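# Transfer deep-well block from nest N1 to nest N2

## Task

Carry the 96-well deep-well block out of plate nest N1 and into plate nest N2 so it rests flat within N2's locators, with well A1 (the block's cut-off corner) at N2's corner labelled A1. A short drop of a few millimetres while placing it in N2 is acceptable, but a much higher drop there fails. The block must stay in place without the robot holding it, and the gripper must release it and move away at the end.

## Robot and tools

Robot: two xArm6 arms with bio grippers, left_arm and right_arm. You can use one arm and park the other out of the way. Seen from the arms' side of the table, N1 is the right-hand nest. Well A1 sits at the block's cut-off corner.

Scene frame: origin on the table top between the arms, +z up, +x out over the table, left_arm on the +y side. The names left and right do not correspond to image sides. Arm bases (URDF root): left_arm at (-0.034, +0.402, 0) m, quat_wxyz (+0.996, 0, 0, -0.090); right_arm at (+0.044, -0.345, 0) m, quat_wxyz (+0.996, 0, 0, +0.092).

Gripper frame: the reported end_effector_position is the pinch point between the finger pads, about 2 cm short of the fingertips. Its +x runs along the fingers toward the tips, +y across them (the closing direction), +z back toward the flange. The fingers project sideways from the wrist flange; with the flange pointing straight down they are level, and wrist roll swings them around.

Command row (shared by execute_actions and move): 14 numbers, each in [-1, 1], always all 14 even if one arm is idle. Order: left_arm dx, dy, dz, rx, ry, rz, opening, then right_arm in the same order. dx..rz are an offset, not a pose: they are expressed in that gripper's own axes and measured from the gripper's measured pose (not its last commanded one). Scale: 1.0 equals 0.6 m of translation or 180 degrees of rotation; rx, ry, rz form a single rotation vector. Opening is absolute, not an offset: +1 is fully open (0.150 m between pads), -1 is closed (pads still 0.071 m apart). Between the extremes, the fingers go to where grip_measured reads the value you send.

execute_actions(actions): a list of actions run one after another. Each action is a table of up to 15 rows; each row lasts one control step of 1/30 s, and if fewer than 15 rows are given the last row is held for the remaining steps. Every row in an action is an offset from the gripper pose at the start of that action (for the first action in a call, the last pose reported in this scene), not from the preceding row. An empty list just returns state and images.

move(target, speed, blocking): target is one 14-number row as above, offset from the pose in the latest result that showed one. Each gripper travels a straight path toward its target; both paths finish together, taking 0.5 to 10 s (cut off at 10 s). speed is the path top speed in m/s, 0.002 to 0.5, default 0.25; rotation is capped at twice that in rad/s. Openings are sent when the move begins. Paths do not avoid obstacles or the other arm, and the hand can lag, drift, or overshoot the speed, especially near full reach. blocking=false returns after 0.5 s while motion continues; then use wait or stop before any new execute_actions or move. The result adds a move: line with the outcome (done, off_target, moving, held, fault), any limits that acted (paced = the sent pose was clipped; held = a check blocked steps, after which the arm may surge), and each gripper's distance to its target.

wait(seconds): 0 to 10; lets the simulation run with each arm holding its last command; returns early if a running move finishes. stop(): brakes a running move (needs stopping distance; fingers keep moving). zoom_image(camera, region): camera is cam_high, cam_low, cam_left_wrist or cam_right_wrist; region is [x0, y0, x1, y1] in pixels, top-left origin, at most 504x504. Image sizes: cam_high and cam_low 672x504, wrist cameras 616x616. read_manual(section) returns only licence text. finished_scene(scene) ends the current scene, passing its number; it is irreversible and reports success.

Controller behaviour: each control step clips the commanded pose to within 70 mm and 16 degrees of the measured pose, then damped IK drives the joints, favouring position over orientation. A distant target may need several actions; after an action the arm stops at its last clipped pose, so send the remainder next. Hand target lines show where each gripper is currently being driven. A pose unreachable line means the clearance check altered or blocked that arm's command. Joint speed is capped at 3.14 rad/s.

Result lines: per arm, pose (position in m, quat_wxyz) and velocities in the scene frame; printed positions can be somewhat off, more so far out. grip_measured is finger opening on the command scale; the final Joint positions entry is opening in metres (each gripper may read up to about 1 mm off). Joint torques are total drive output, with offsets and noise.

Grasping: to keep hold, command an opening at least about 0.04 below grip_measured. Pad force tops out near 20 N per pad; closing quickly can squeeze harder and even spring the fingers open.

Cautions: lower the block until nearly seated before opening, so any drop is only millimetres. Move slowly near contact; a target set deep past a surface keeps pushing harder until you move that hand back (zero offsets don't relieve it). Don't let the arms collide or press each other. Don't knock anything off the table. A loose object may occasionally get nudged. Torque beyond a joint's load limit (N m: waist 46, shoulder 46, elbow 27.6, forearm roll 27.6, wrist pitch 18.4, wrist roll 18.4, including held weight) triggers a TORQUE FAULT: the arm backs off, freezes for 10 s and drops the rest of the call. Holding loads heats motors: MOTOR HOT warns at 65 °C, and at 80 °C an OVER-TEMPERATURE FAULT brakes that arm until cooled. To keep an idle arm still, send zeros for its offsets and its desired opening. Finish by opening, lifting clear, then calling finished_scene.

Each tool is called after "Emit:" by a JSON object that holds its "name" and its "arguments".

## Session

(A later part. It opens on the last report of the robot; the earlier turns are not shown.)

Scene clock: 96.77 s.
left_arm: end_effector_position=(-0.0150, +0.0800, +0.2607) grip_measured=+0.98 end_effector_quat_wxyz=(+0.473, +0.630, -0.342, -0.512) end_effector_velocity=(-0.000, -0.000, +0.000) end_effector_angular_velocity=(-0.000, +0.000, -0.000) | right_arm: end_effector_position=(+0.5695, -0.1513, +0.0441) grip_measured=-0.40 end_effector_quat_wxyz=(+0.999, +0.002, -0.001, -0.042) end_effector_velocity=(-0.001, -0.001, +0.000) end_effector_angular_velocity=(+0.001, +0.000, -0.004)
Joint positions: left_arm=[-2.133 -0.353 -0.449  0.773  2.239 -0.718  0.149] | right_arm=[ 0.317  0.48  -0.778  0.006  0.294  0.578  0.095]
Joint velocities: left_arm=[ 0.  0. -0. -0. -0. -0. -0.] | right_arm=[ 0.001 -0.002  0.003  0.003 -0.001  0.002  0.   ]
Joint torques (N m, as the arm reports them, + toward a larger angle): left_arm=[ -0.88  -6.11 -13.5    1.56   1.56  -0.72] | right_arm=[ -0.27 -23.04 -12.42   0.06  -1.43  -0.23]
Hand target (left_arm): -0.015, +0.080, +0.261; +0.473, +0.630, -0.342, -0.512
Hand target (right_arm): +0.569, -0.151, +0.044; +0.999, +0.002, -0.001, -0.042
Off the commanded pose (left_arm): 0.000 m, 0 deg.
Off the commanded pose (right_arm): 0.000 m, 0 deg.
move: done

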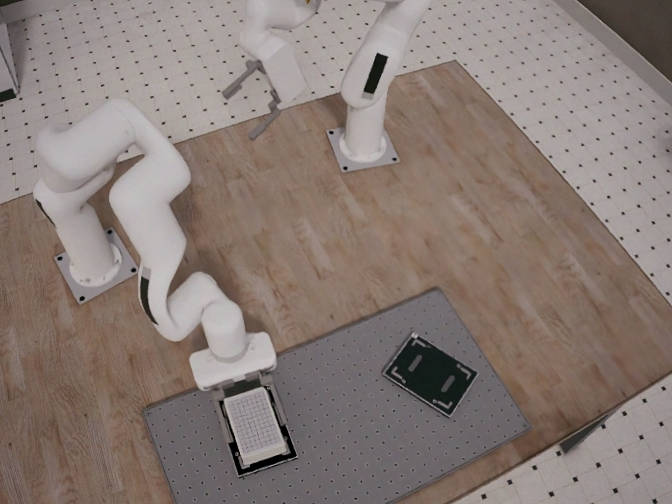

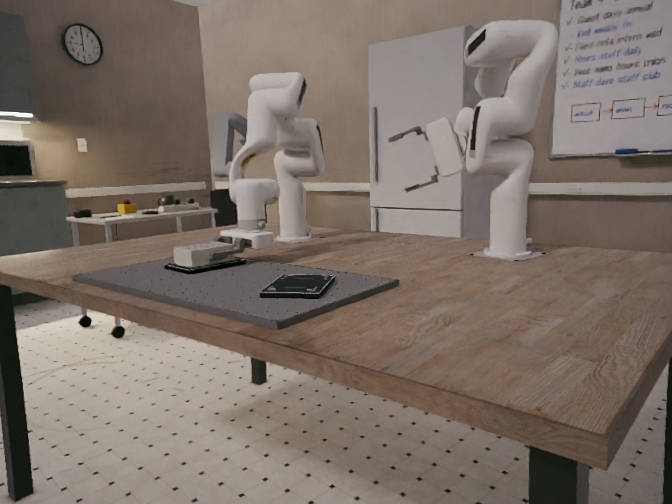

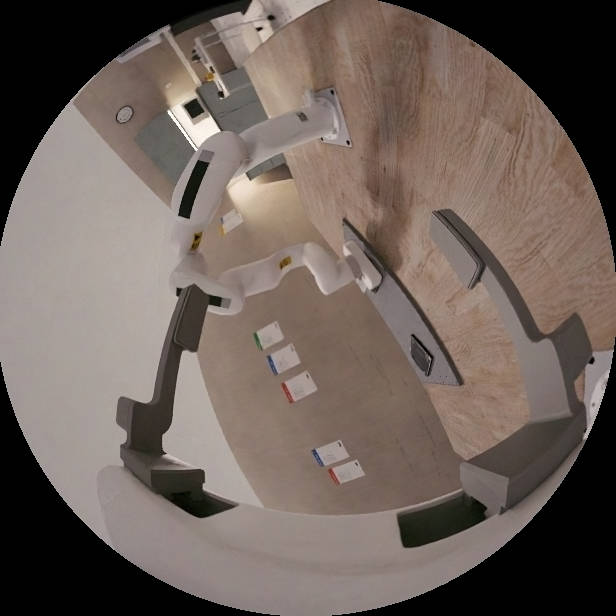

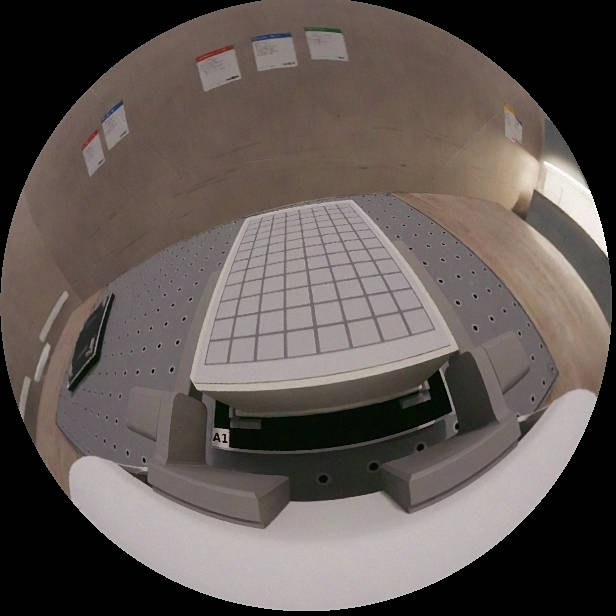

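Emit:
{"name": "execute_actions", "arguments": {"actions": [[[0,0,0,0,0,0,1,-0.001,0,0,0,0,0,-0.4],[0,0,0,0,0,0,1,-0.002,0,0,0,0,0,-0.4],[0,0,0,0,0,0,1,-0.003,0,0,0,0,0,-0.4],[0,0,0,0,0,0,1,-0.004,0,0,0,0,0,-0.4],[0,0,0,0,0,0,1,-0.004,0,0,0,0,0,-0.4],[0,0,0,0,0,0,1,-0.004,0,0,0,0,0,-0.4],[0,0,0,0,0,0,1,-0.004,0,0,0,0,0,-0.42],[0,0,0,0,0,0,1,-0.004,0,0,0,0,0,-0.44],[0,0,0,0,0,0,1,-0.004,0,0,0,0,0,-0.46],[0,0,0,0,0,0,1,-0.004,0,0,0,0,0,-0.48],[0,0,0,0,0,0,1,-0.004,0,0,0,0,0,-0.5],[0,0,0,0,0,0,1,-0.004,0,0,0,0,0,-0.52],[0,0,0,0,0,0,1,-0.004,0,0,0,0,0,-0.54],[0,0,0,0,0,0,1,-0.004,0,0,0,0,0,-0.56],[0,0,0,0,0,0,1,-0.004,0,0,0,0,0,-0.58]]]}}

Emit:
{"name": "zoom_image", "arguments": {"camera": "cam_high", "region": [200, 370, 310, 480]}}

Scene clock: 105.83 s.
left_arm: end_effector_position=(-0.0150, +0.0800, +0.2607) grip_measured=+0.98 end_effector_quat_wxyz=(+0.473, +0.630, -0.342, -0.512) end_effector_velocity=(-0.000, -0.000, -0.000) end_effector_angular_velocity=(+0.001, -0.000, -0.001) | right_arm: end_effector_position=(+0.5671, -0.1511, +0.0441) grip_measured=-0.54 end_effector_quat_wxyz=(+0.999, +0.002, -0.001, -0.042) end_effector_velocity=(-0.000, +0.000, -0.000) end_effector_angular_velocity=(-0.001, +0.001, +0.001)
Joint positions: left_arm=[-2.133 -0.353 -0.449  0.773  2.239 -0.718  0.149] | right_arm=[ 0.32   0.477 -0.77   0.006  0.29   0.582  0.089]
Joint velocities: left_arm=[-0.001 -0.    -0.     0.     0.     0.001  0.   ] | right_arm=[ 0.     0.     0.001 -0.001  0.001 -0.    -0.023]
Joint torques (N m, as the arm reports them, + toward a larger angle): left_arm=[ -1.    -6.46 -13.47   1.48   1.67  -0.63] | right_arm=[ -0.77 -22.87 -11.71  -0.64  -1.66  -0.41]
Hand target (left_arm): -0.015, +0.080, +0.261; +0.473, +0.630, -0.342, -0.512
Hand target (right_arm): +0.567, -0.151, +0.044; +0.999, +0.002, -0.001, -0.042
Off the commanded pose (left_arm): 0.000 m, 0 deg.
Off the commanded pose (right_arm): 0.000 m, 0 deg.

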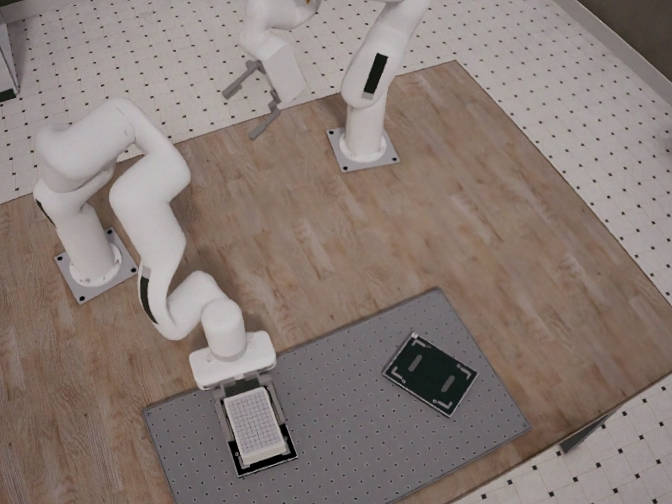

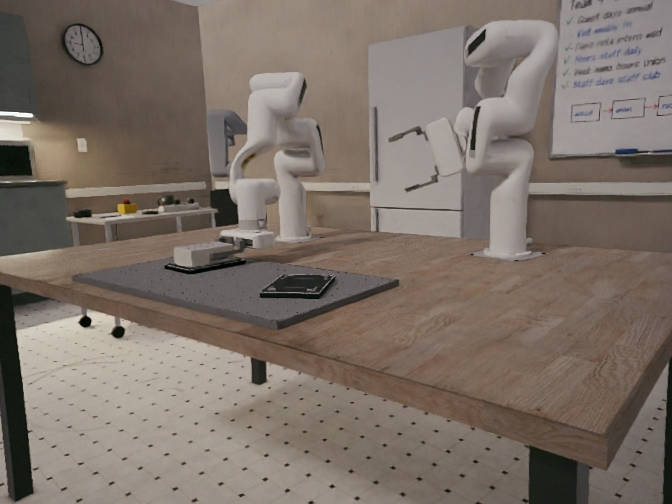

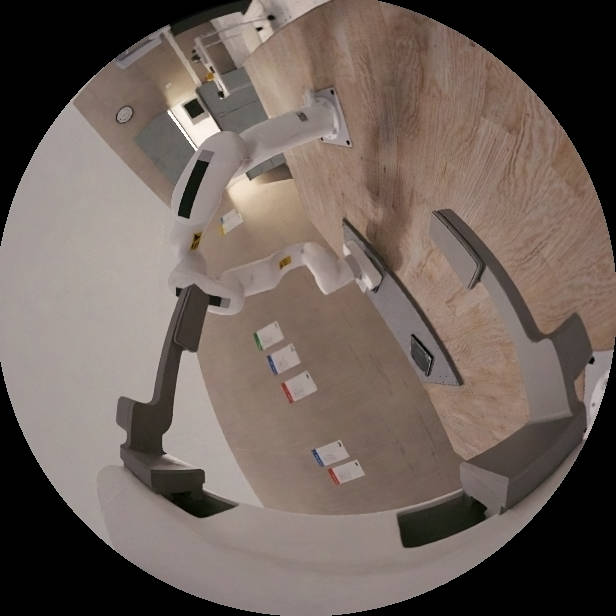

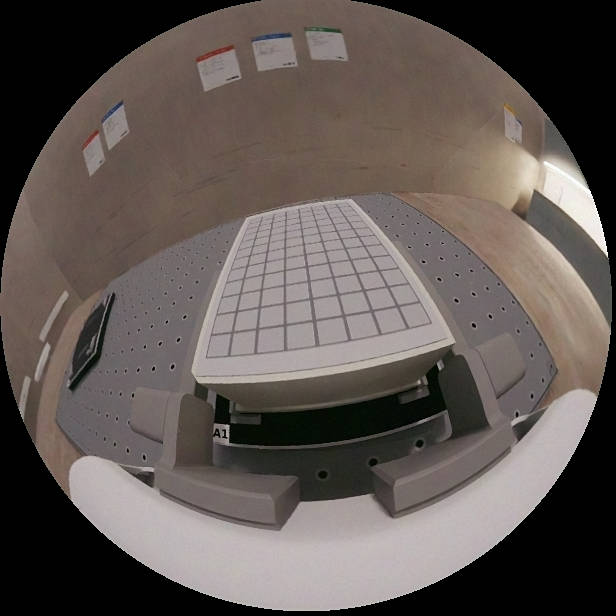

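Region (200, 370, 310, 480) of cam_high's 672x504 image, scaled by 4.582, with more detail than that image has.

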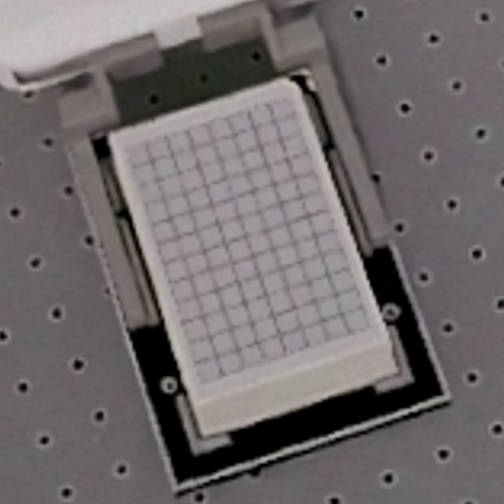

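Emit:
{"name": "execute_actions", "arguments": {"actions": []}}

Emit:
{"name": "zoom_image", "arguments": {"camera": "cam_high", "region": [210, 380, 295, 450]}}

Scene clock: 107.50 s.
left_arm: end_effector_position=(-0.0150, +0.0800, +0.2607) grip_measured=+0.98 end_effector_quat_wxyz=(+0.473, +0.630, -0.342, -0.512) end_effector_velocity=(+0.000, -0.000, +0.001) end_effector_angular_velocity=(-0.002, -0.001, -0.000) | right_arm: end_effector_position=(+0.5671, -0.1511, +0.0441) grip_measured=-0.58 end_effector_quat_wxyz=(+0.999, +0.002, -0.001, -0.042) end_effector_velocity=(-0.000, -0.000, -0.001) end_effector_angular_velocity=(-0.000, +0.001, -0.001)
Joint positions: left_arm=[-2.133 -0.353 -0.449  0.773  2.239 -0.718  0.149] | right_arm=[ 0.32   0.477 -0.77   0.006  0.29   0.582  0.088]
Joint velocities: left_arm=[ 0.     0.    -0.001  0.001  0.    -0.001 -0.   ] | right_arm=[-0.     0.001 -0.     0.     0.     0.001  0.   ]
Joint torques (N m, as the arm reports them, + toward a larger angle): left_arm=[ -0.67  -6.04 -13.72   1.59   1.62  -0.69] | right_arm=[ -0.4  -23.71 -12.39  -0.2   -1.44  -0.82]
Hand target (left_arm): -0.015, +0.080, +0.261; +0.473, +0.630, -0.342, -0.512
Hand target (right_arm): +0.567, -0.151, +0.044; +0.999, +0.002, -0.001, -0.042
Off the commanded pose (left_arm): 0.000 m, 0 deg.
Off the commanded pose (right_arm): 0.000 m, 0 deg.

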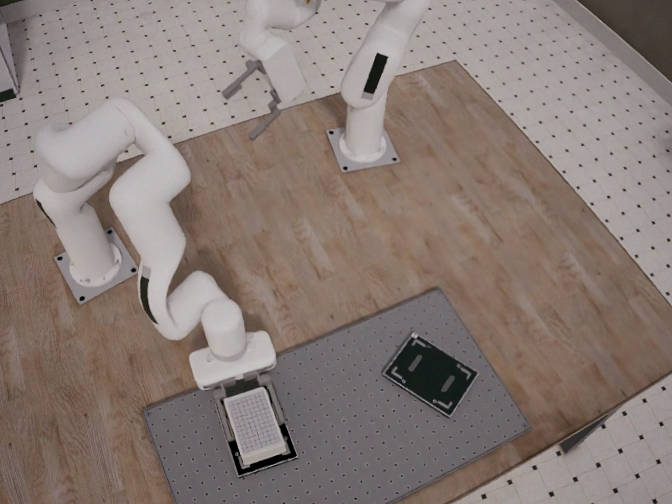

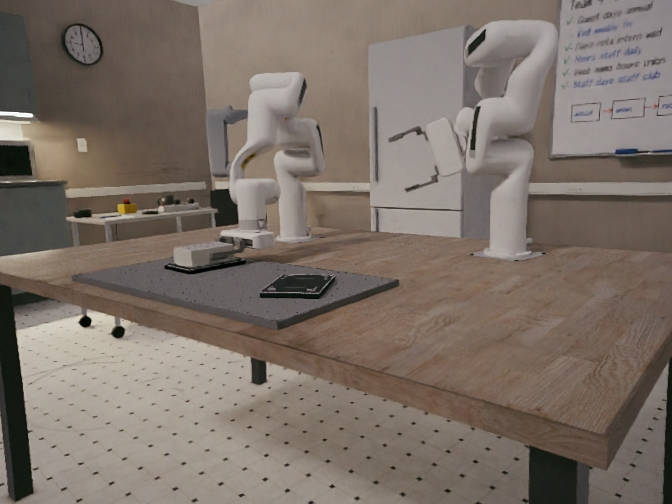

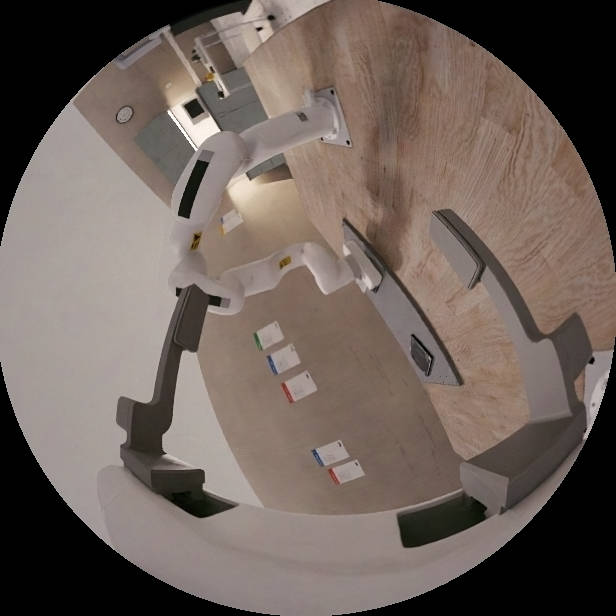

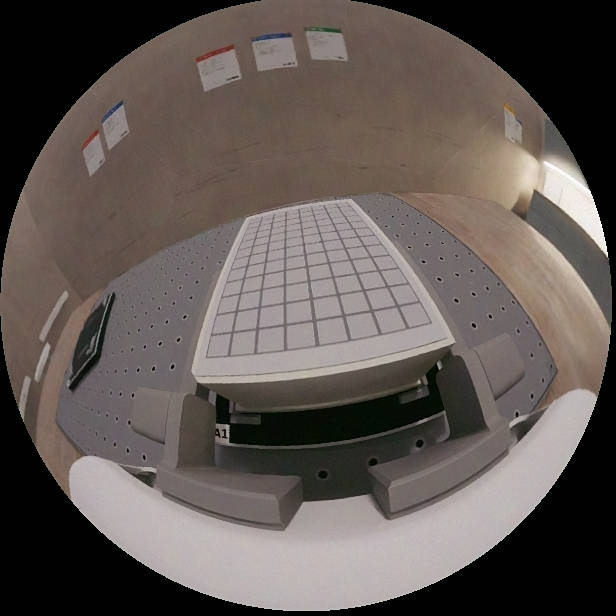

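Region (210, 380, 295, 450) of cam_high's 672x504 image, scaled by 5.929, with more detail than that image has; it fills the top 415 rows of this view, and the rest is white.

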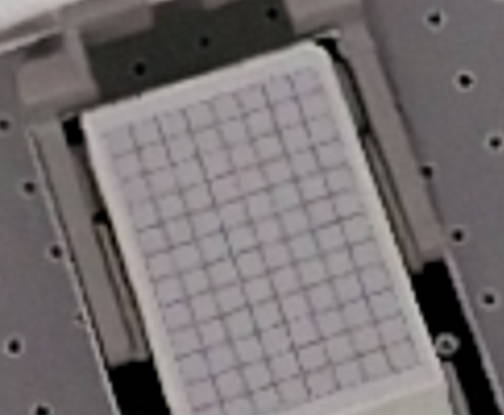

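Emit:
{"name": "execute_actions", "arguments": {"actions": [[[0,0,0,0,0,0,1,0,0,0,0,0,-0.001,-0.58],[0,0,0,0,0,0,1,0,0,0,0,0,-0.002,-0.59],[0,0,0,0,0,0,1,0,0,0,0,0,-0.003,-0.6],[0,0,0,0,0,0,1,0,0,0,0,0,-0.004,-0.61],[0,0,0,0,0,0,1,0,0,0,0,0,-0.005,-0.62],[0,0,0,0,0,0,1,0,0,0,0,0,-0.005,-0.63],[0,0,0,0,0,0,1,0,0,0,0,0,-0.005,-0.64],[0,0,0,0,0,0,1,0,0,0,0,0,-0.005,-0.65],[0,0,0,0,0,0,1,0,0,0,0,0,-0.005,-0.66],[0,0,0,0,0,0,1,0,0,0,0,0,-0.005,-0.67],[0,0,0,0,0,0,1,0,0,0,0,0,-0.005,-0.68],[0,0,0,0,0,0,1,0,0,0,0,0,-0.005,-0.69],[0,0,0,0,0,0,1,0,0,0,0,0,-0.005,-0.7],[0,0,0,0,0,0,1,0,0,0,0,0,-0.005,-0.71],[0,0,0,0,0,0,1,0,0,0,0,0,-0.005,-0.72]],[[0,0,0,0,0,0,1,0,0,0,0,0,0,-0.73],[0,0,0,0,0,0,1,0,0,0,0,0,0,-0.74],[0,0,0,0,0,0,1,0,0,0,0,0,0,-0.75],[0,0,0,0,0,0,1,0,0,0,0,0,0,-0.76],[0,0,0,0,0,0,1,0,0,0,0,0,0,-0.77],[0,0,0,0,0,0,1,0,0,0,0,0,0,-0.78],[0,0,0,0,0,0,1,0,0,0,0,0,0,-0.79],[0,0,0,0,0,0,1,0,0,0,0,0,0,-0.8],[0,0,0,0,0,0,1,0,0,0,0,0,0,-0.82],[0,0,0,0,0,0,1,0,0,0,0,0,0,-0.85]]]}}

Emit:
{"name": "zoom_image", "arguments": {"camera": "cam_right_wrist", "region": [160, 330, 500, 500]}}

Emit:
{"name": "zoom_image", "arguments": {"camera": "cam_high", "region": [200, 370, 310, 480]}}

Scene clock: 117.37 s.
left_arm: end_effector_position=(-0.0150, +0.0800, +0.2607) grip_measured=+0.98 end_effector_quat_wxyz=(+0.473, +0.630, -0.342, -0.512) end_effector_velocity=(+0.000, +0.000, +0.000) end_effector_angular_velocity=(-0.000, -0.002, +0.000) | right_arm: end_effector_position=(+0.5671, -0.1511, +0.0440) grip_measured=-0.70 end_effector_quat_wxyz=(+0.999, +0.002, -0.001, -0.050) end_effector_velocity=(-0.000, -0.000, -0.000) end_effector_angular_velocity=(+0.000, +0.000, -0.001)
Joint positions: left_arm=[-2.133 -0.353 -0.449  0.773  2.239 -0.718  0.149] | right_arm=[ 0.324  0.479 -0.775  0.006  0.292  0.602  0.083]
Joint velocities: left_arm=[ 0.     0.     0.     0.001  0.001 -0.     0.   ] | right_arm=[ 0.     0.001 -0.     0.001 -0.     0.     0.   ]
Joint torques (N m, as the arm reports them, + toward a larger angle): left_arm=[ -0.98  -6.19 -13.73   1.7    1.57  -0.66] | right_arm=[ -0.89 -23.94 -12.41   0.4   -1.53  -0.36]
Hand target (left_arm): -0.015, +0.080, +0.261; +0.473, +0.630, -0.342, -0.512
Hand target (right_arm): +0.567, -0.151, +0.044; +0.999, +0.002, -0.001, -0.050
Off the commanded pose (left_arm): 0.000 m, 0 deg.
Off the commanded pose (right_arm): 0.000 m, 0 deg.

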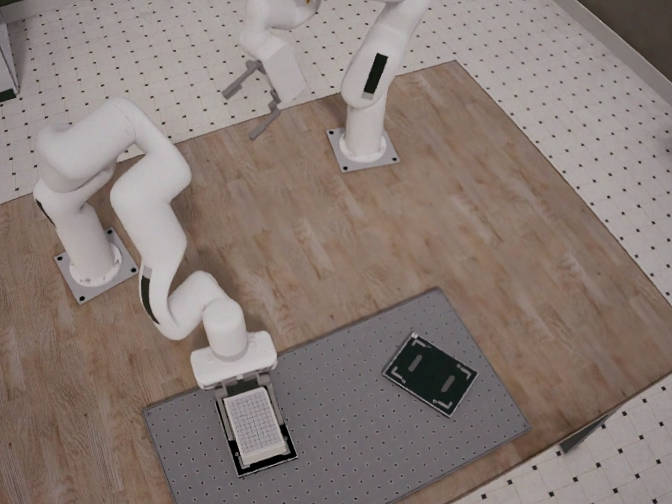

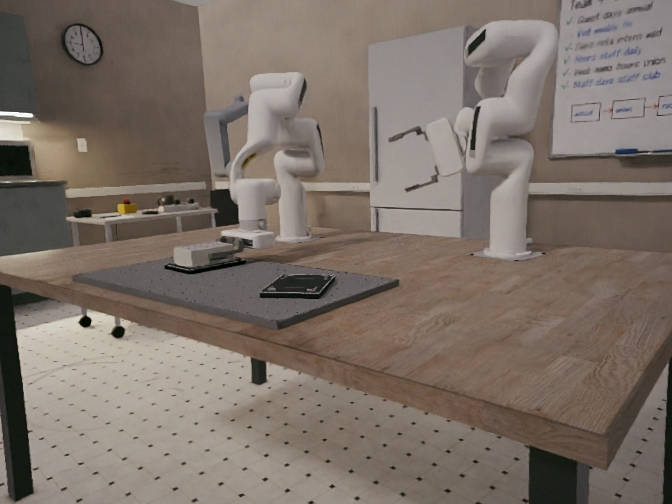

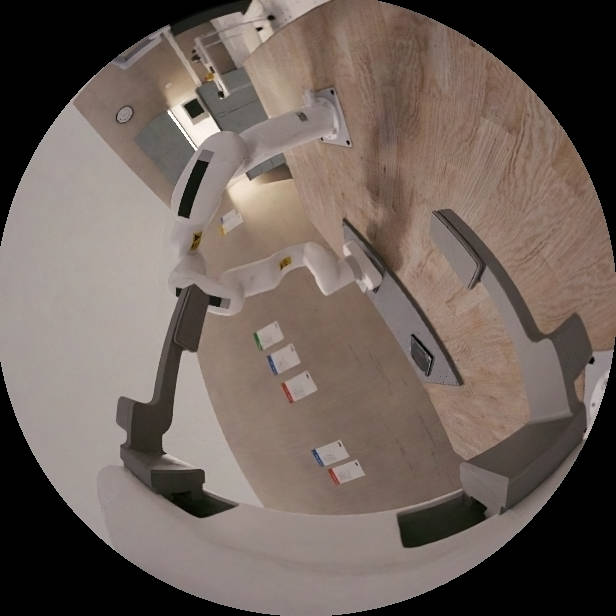

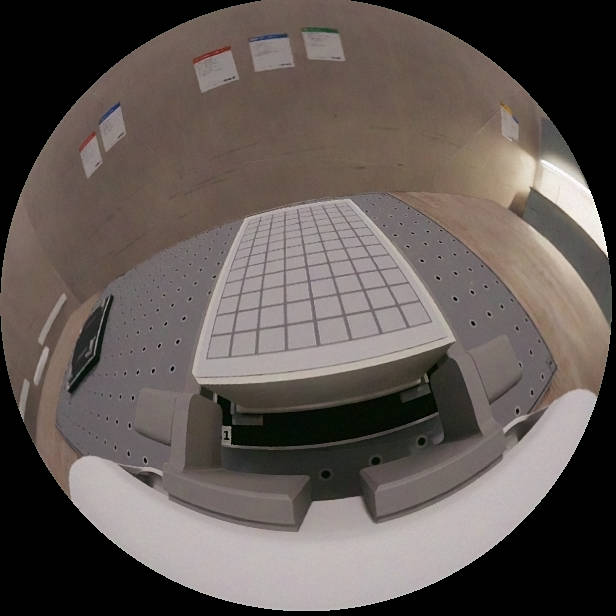

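Region (160, 330, 500, 500) of cam_right_wrist's 616x616 image, scaled by 1.482, with more detail than that image has.

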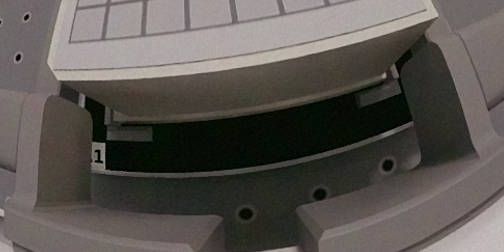

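Region (200, 370, 310, 480) of cam_high's 672x504 image, scaled by 4.582, with more detail than that image has.

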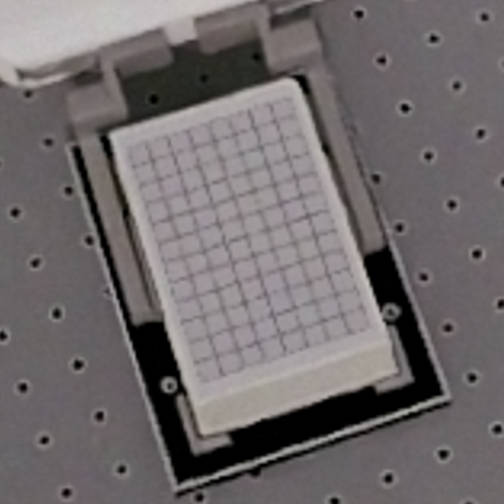

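Emit:
{"name": "move", "arguments": {"target": [0,0,0,0,0,0,1,0,0,0.0167,0,0,0,-0.85], "speed": 0.03}}

Emit:
{"name": "zoom_image", "arguments": {"camera": "cam_right_wrist", "region": [200, 360, 460, 490]}}

Emit:
{"name": "zoom_image", "arguments": {"camera": "cam_low", "region": [150, 220, 280, 290]}}

Emit:
{"name": "zoom_image", "arguments": {"camera": "cam_high", "region": [200, 370, 310, 480]}}

Scene clock: 120.57 s.
left_arm: end_effector_position=(-0.0150, +0.0800, +0.2607) grip_measured=+0.98 end_effector_quat_wxyz=(+0.473, +0.630, -0.342, -0.512) end_effector_velocity=(+0.000, +0.001, -0.001) end_effector_angular_velocity=(+0.003, -0.001, +0.001) | right_arm: end_effector_position=(+0.5670, -0.1512, +0.0539) grip_measured=-0.70 end_effector_quat_wxyz=(+0.999, +0.002, -0.001, -0.050) end_effector_velocity=(-0.001, -0.001, +0.000) end_effector_angular_velocity=(-0.001, +0.002, -0.001)
Joint positions: left_arm=[-2.133 -0.353 -0.449  0.773  2.239 -0.718  0.149] | right_arm=[ 0.324  0.447 -0.767  0.005  0.317  0.602  0.083]
Joint velocities: left_arm=[-0.     0.     0.001 -0.001  0.001  0.001 -0.   ] | right_arm=[-0.    -0.002  0.002  0.     0.002  0.001 -0.   ]
Joint torques (N m, as the arm reports them, + toward a larger angle): left_arm=[ -0.91  -6.09 -13.44   1.55   1.59  -0.64] | right_arm=[ -0.02 -23.38 -13.43  -0.25  -2.29  -0.31]
Hand target (left_arm): -0.015, +0.080, +0.261; +0.473, +0.630, -0.342, -0.512
Hand target (right_arm): +0.567, -0.151, +0.054; +0.999, +0.002, -0.001, -0.050
Off the commanded pose (left_arm): 0.000 m, 0 deg.
Off the commanded pose (right_arm): 0.000 m, 0 deg.
move: done

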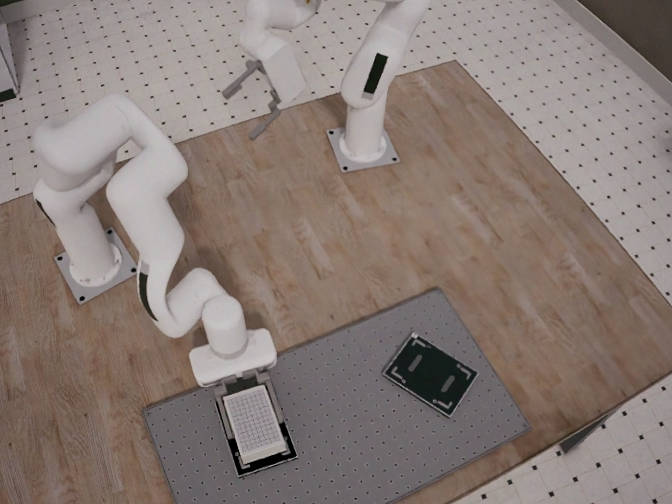

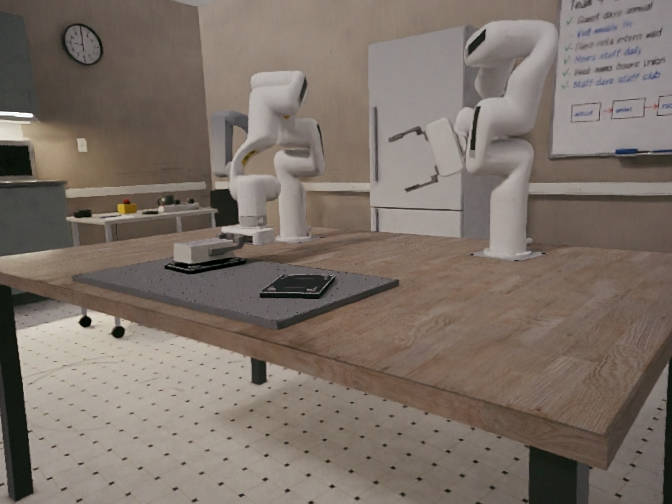

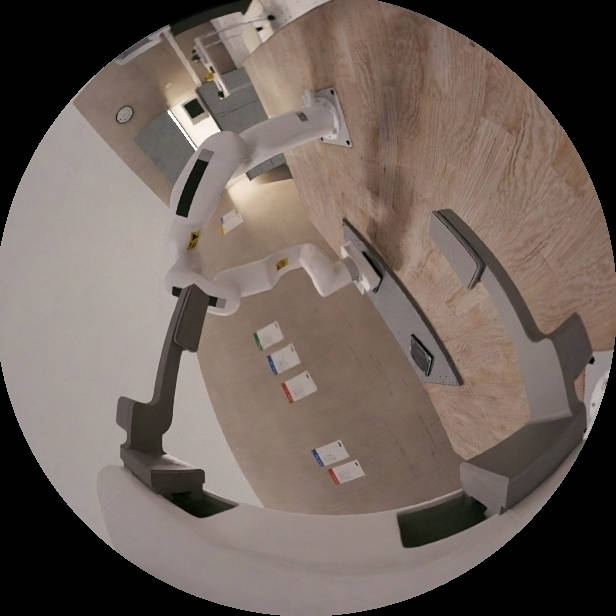

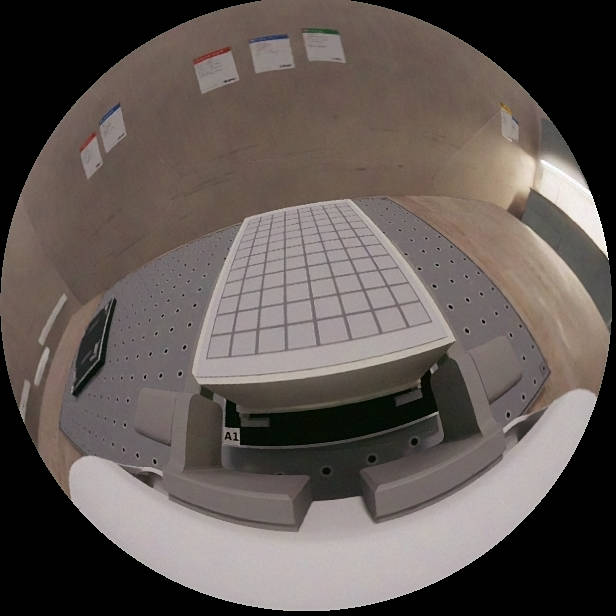

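Region (200, 360, 460, 490) of cam_right_wrist's 616x616 image, scaled by 1.938, with more detail than that image has.

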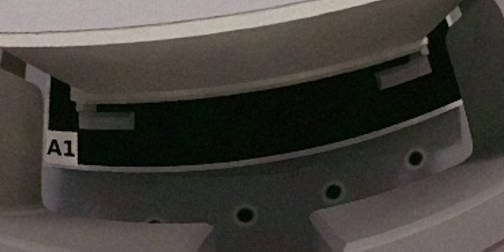

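Region (150, 220, 280, 290) of cam_low's 672x504 image, scaled by 3.877, with more detail than that image has; it fills the top 271 rows of this view, and the rest is white.

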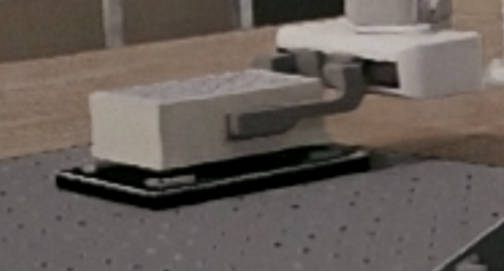

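Region (200, 370, 310, 480) of cam_high's 672x504 image, scaled by 4.582, with more detail than that image has.

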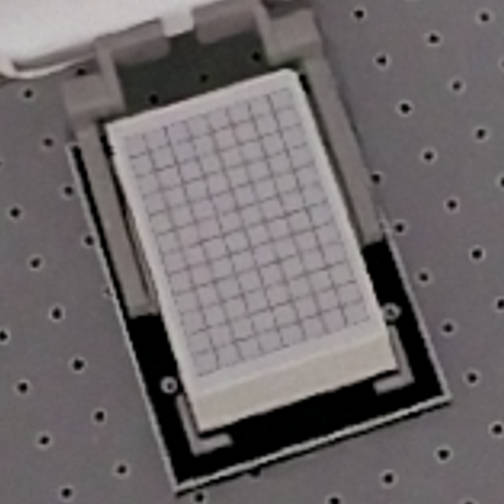

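Emit:
{"name": "zoom_image", "arguments": {"camera": "cam_right_wrist", "region": [210, 390, 290, 460]}}

Emit:
{"name": "zoom_image", "arguments": {"camera": "cam_right_wrist", "region": [370, 365, 450, 435]}}

Emit:
{"name": "zoom_image", "arguments": {"camera": "cam_high", "region": [270, 320, 490, 480]}}

Region (210, 390, 290, 460) of cam_right_wrist's 616x616 image, scaled by 6.300, with more detail than that image has; it fills the top 441 rows of this view, and the rest is white.

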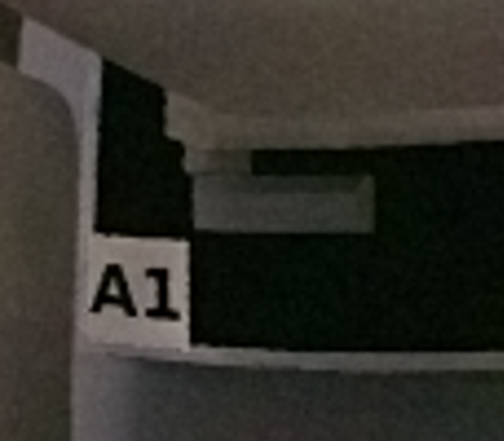

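Region (370, 365, 450, 435) of cam_right_wrist's 616x616 image, scaled by 6.300, with more detail than that image has; it fills the top 441 rows of this view, and the rest is white.

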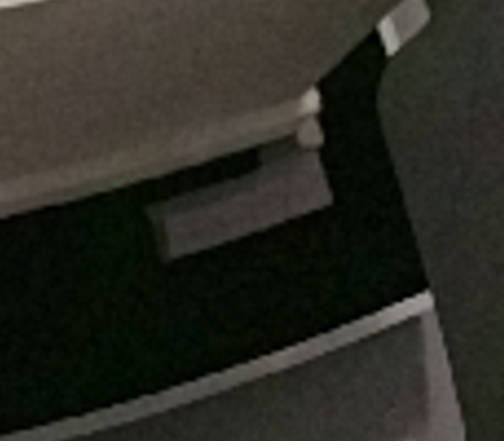

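Region (270, 320, 490, 480) of cam_high's 672x504 image, scaled by 2.291, with more detail than that image has; it fills the top 367 rows of this view, and the rest is white.

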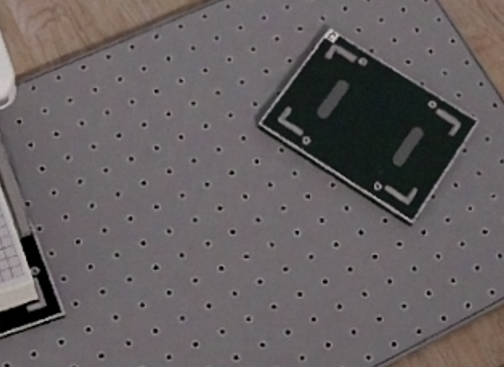

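Emit:
{"name": "zoom_image", "arguments": {"camera": "cam_high", "region": [280, 360, 400, 480]}}

Emit:
{"name": "zoom_image", "arguments": {"camera": "cam_high", "region": [370, 340, 500, 470]}}

Region (280, 360, 400, 480) of cam_high's 672x504 image, scaled by 4.200, with more detail than that image has.

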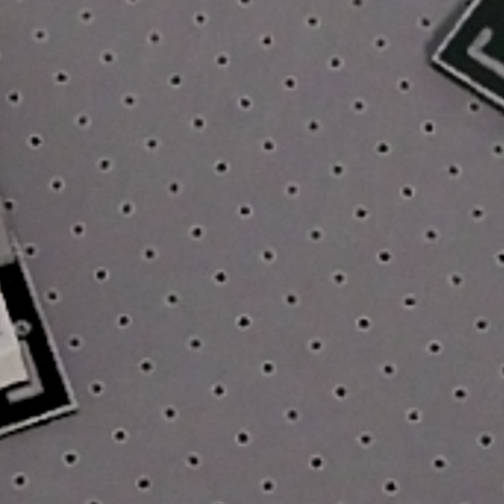

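Region (370, 340, 500, 470) of cam_high's 672x504 image, scaled by 3.877, with more detail than that image has.

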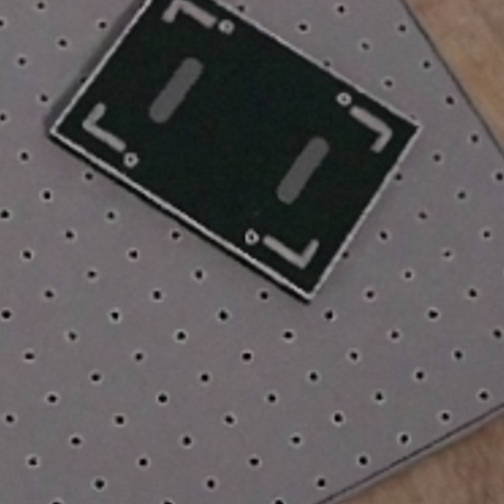

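Emit:
{"name": "move", "arguments": {"target": [0,0,0,0,0,0,1,0,0,0.0167,0,0,0,-0.85], "speed": 0.05}}

Emit:
{"name": "move", "arguments": {"target": [0,0,0,0,0,0,1,0.0194,0.601,0,0,0,0.1828,-0.85], "speed": 0.2}}

Scene clock: 142.50 s.
left_arm: end_effector_position=(-0.0150, +0.0800, +0.2607) grip_measured=+0.98 end_effector_quat_wxyz=(+0.473, +0.630, -0.342, -0.512) end_effector_velocity=(+0.001, +0.000, +0.000) end_effector_angular_velocity=(+0.000, -0.002, +0.001) | right_arm: end_effector_position=(+0.5669, -0.1512, +0.0638) grip_measured=-0.70 end_effector_quat_wxyz=(+0.999, +0.002, -0.001, -0.050) end_effector_velocity=(-0.001, -0.001, -0.000) end_effector_angular_velocity=(-0.003, +0.004, +0.000)
Joint positions: left_arm=[-2.133 -0.353 -0.449  0.773  2.239 -0.718  0.149] | right_arm=[ 0.324  0.415 -0.761  0.005  0.341  0.602  0.083]
Joint velocities: left_arm=[ 0.001 -0.     0.001  0.001  0.002  0.     0.   ] | right_arm=[-0.    -0.003  0.003 -0.001  0.005  0.001  0.   ]
Joint torques (N m, as the arm reports them, + toward a larger angle): left_arm=[ -0.7   -6.21 -13.48   1.42   1.58  -0.66] | right_arm=[ -0.72 -23.77 -14.16  -0.23  -1.96  -0.14]
Hand target (left_arm): -0.015, +0.080, +0.261; +0.473, +0.630, -0.342, -0.512
Hand target (right_arm): +0.567, -0.151, +0.064; +0.999, +0.002, -0.001, -0.050
Off the commanded pose (left_arm): 0.000 m, 0 deg.
Off the commanded pose (right_arm): 0.000 m, 0 deg.
move: done

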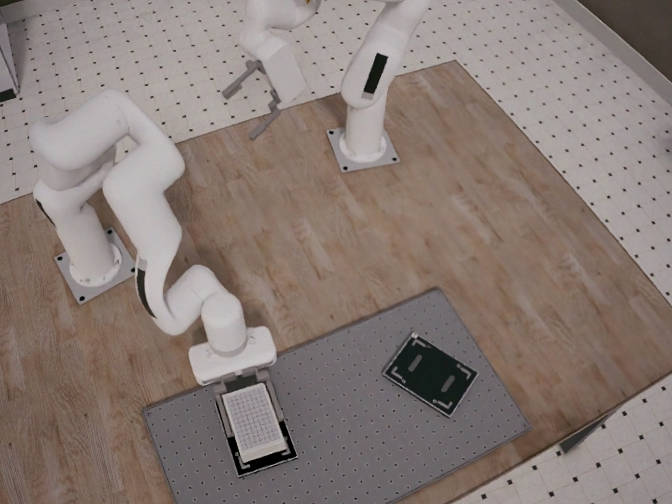

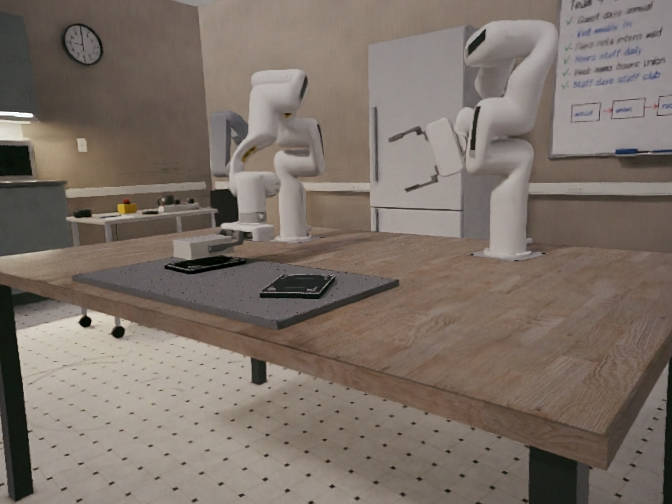

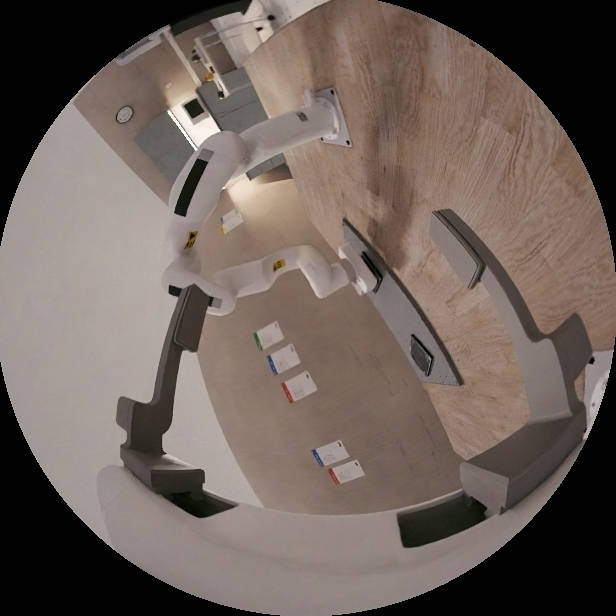

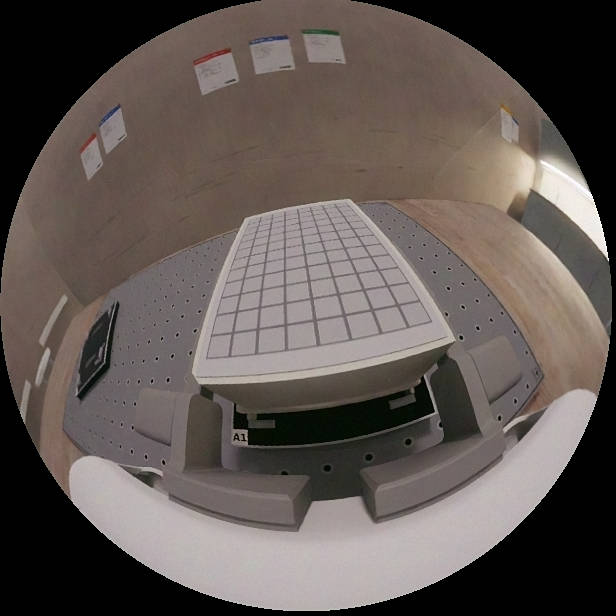

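Scene clock: 144.90 s.
left_arm: end_effector_position=(-0.0150, +0.0800, +0.2607) grip_measured=+0.98 end_effector_quat_wxyz=(+0.473, +0.630, -0.342, -0.512) end_effector_velocity=(+0.001, +0.001, -0.001) end_effector_angular_velocity=(+0.003, -0.001, +0.002) | right_arm: end_effector_position=(+0.6157, +0.2058, +0.0655) grip_measured=-0.70 end_effector_quat_wxyz=(+0.972, +0.000, -0.002, +0.235) end_effector_velocity=(+0.000, +0.002, -0.001) end_effector_angular_velocity=(-0.002, +0.003, -0.000)
Joint positions: left_arm=[-2.133 -0.353 -0.449  0.773  2.239 -0.718  0.149] | right_arm=[ 0.649  0.992 -1.845 -0.002  0.849  0.359  0.083]
Joint velocities: left_arm=[ 0.    -0.     0.003 -0.002  0.001  0.    -0.   ] | right_arm=[ 0.001  0.007 -0.013  0.001  0.01   0.001  0.   ]
Joint torques (N m, as the arm reports them, + toward a larger angle): left_arm=[ -0.81  -6.06 -13.71   1.5    1.64  -0.75] | right_arm=[ -0.03 -36.35 -19.88  -0.76  -1.84  -0.14]
Hand target (left_arm): -0.015, +0.080, +0.261; +0.473, +0.630, -0.342, -0.512
Hand target (right_arm): +0.616, +0.206, +0.065; +0.972, +0.000, -0.002, +0.235
Off the commanded pose (left_arm): 0.000 m, 0 deg.
Off the commanded pose (right_arm): 0.002 m, 0 deg.
move: done

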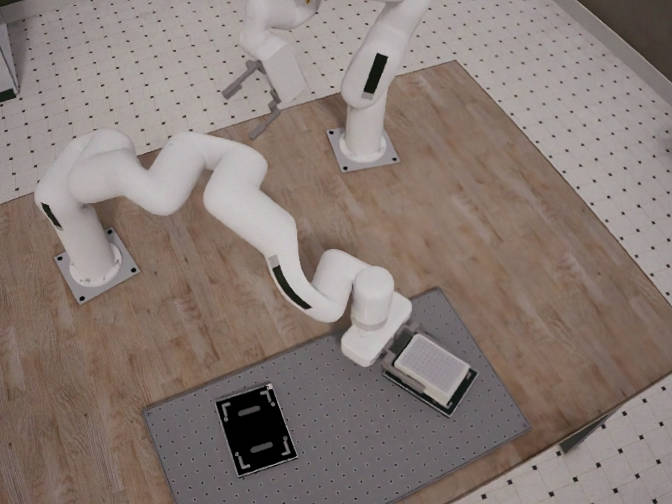

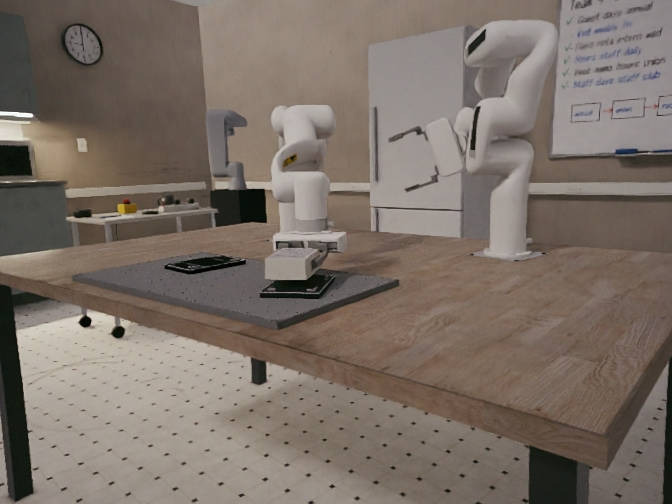

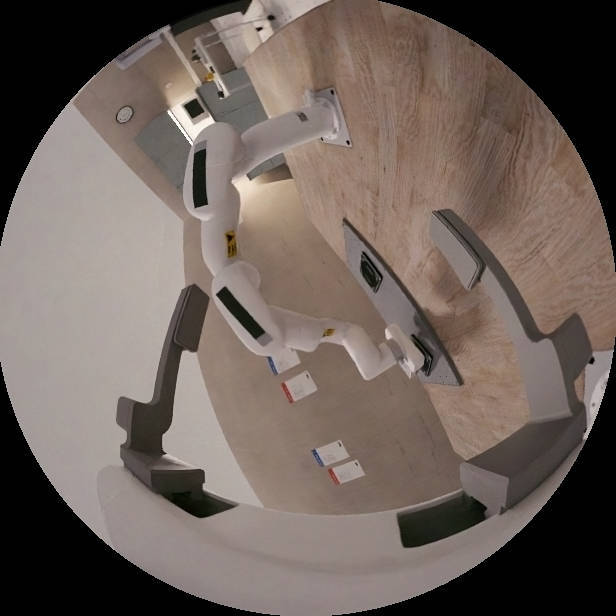

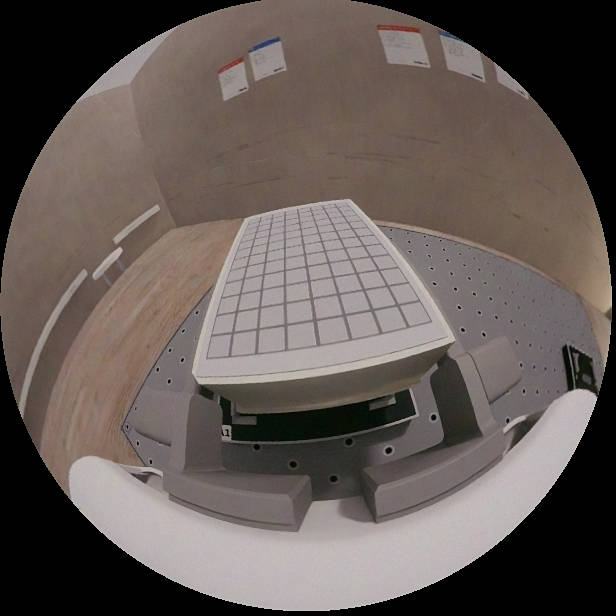

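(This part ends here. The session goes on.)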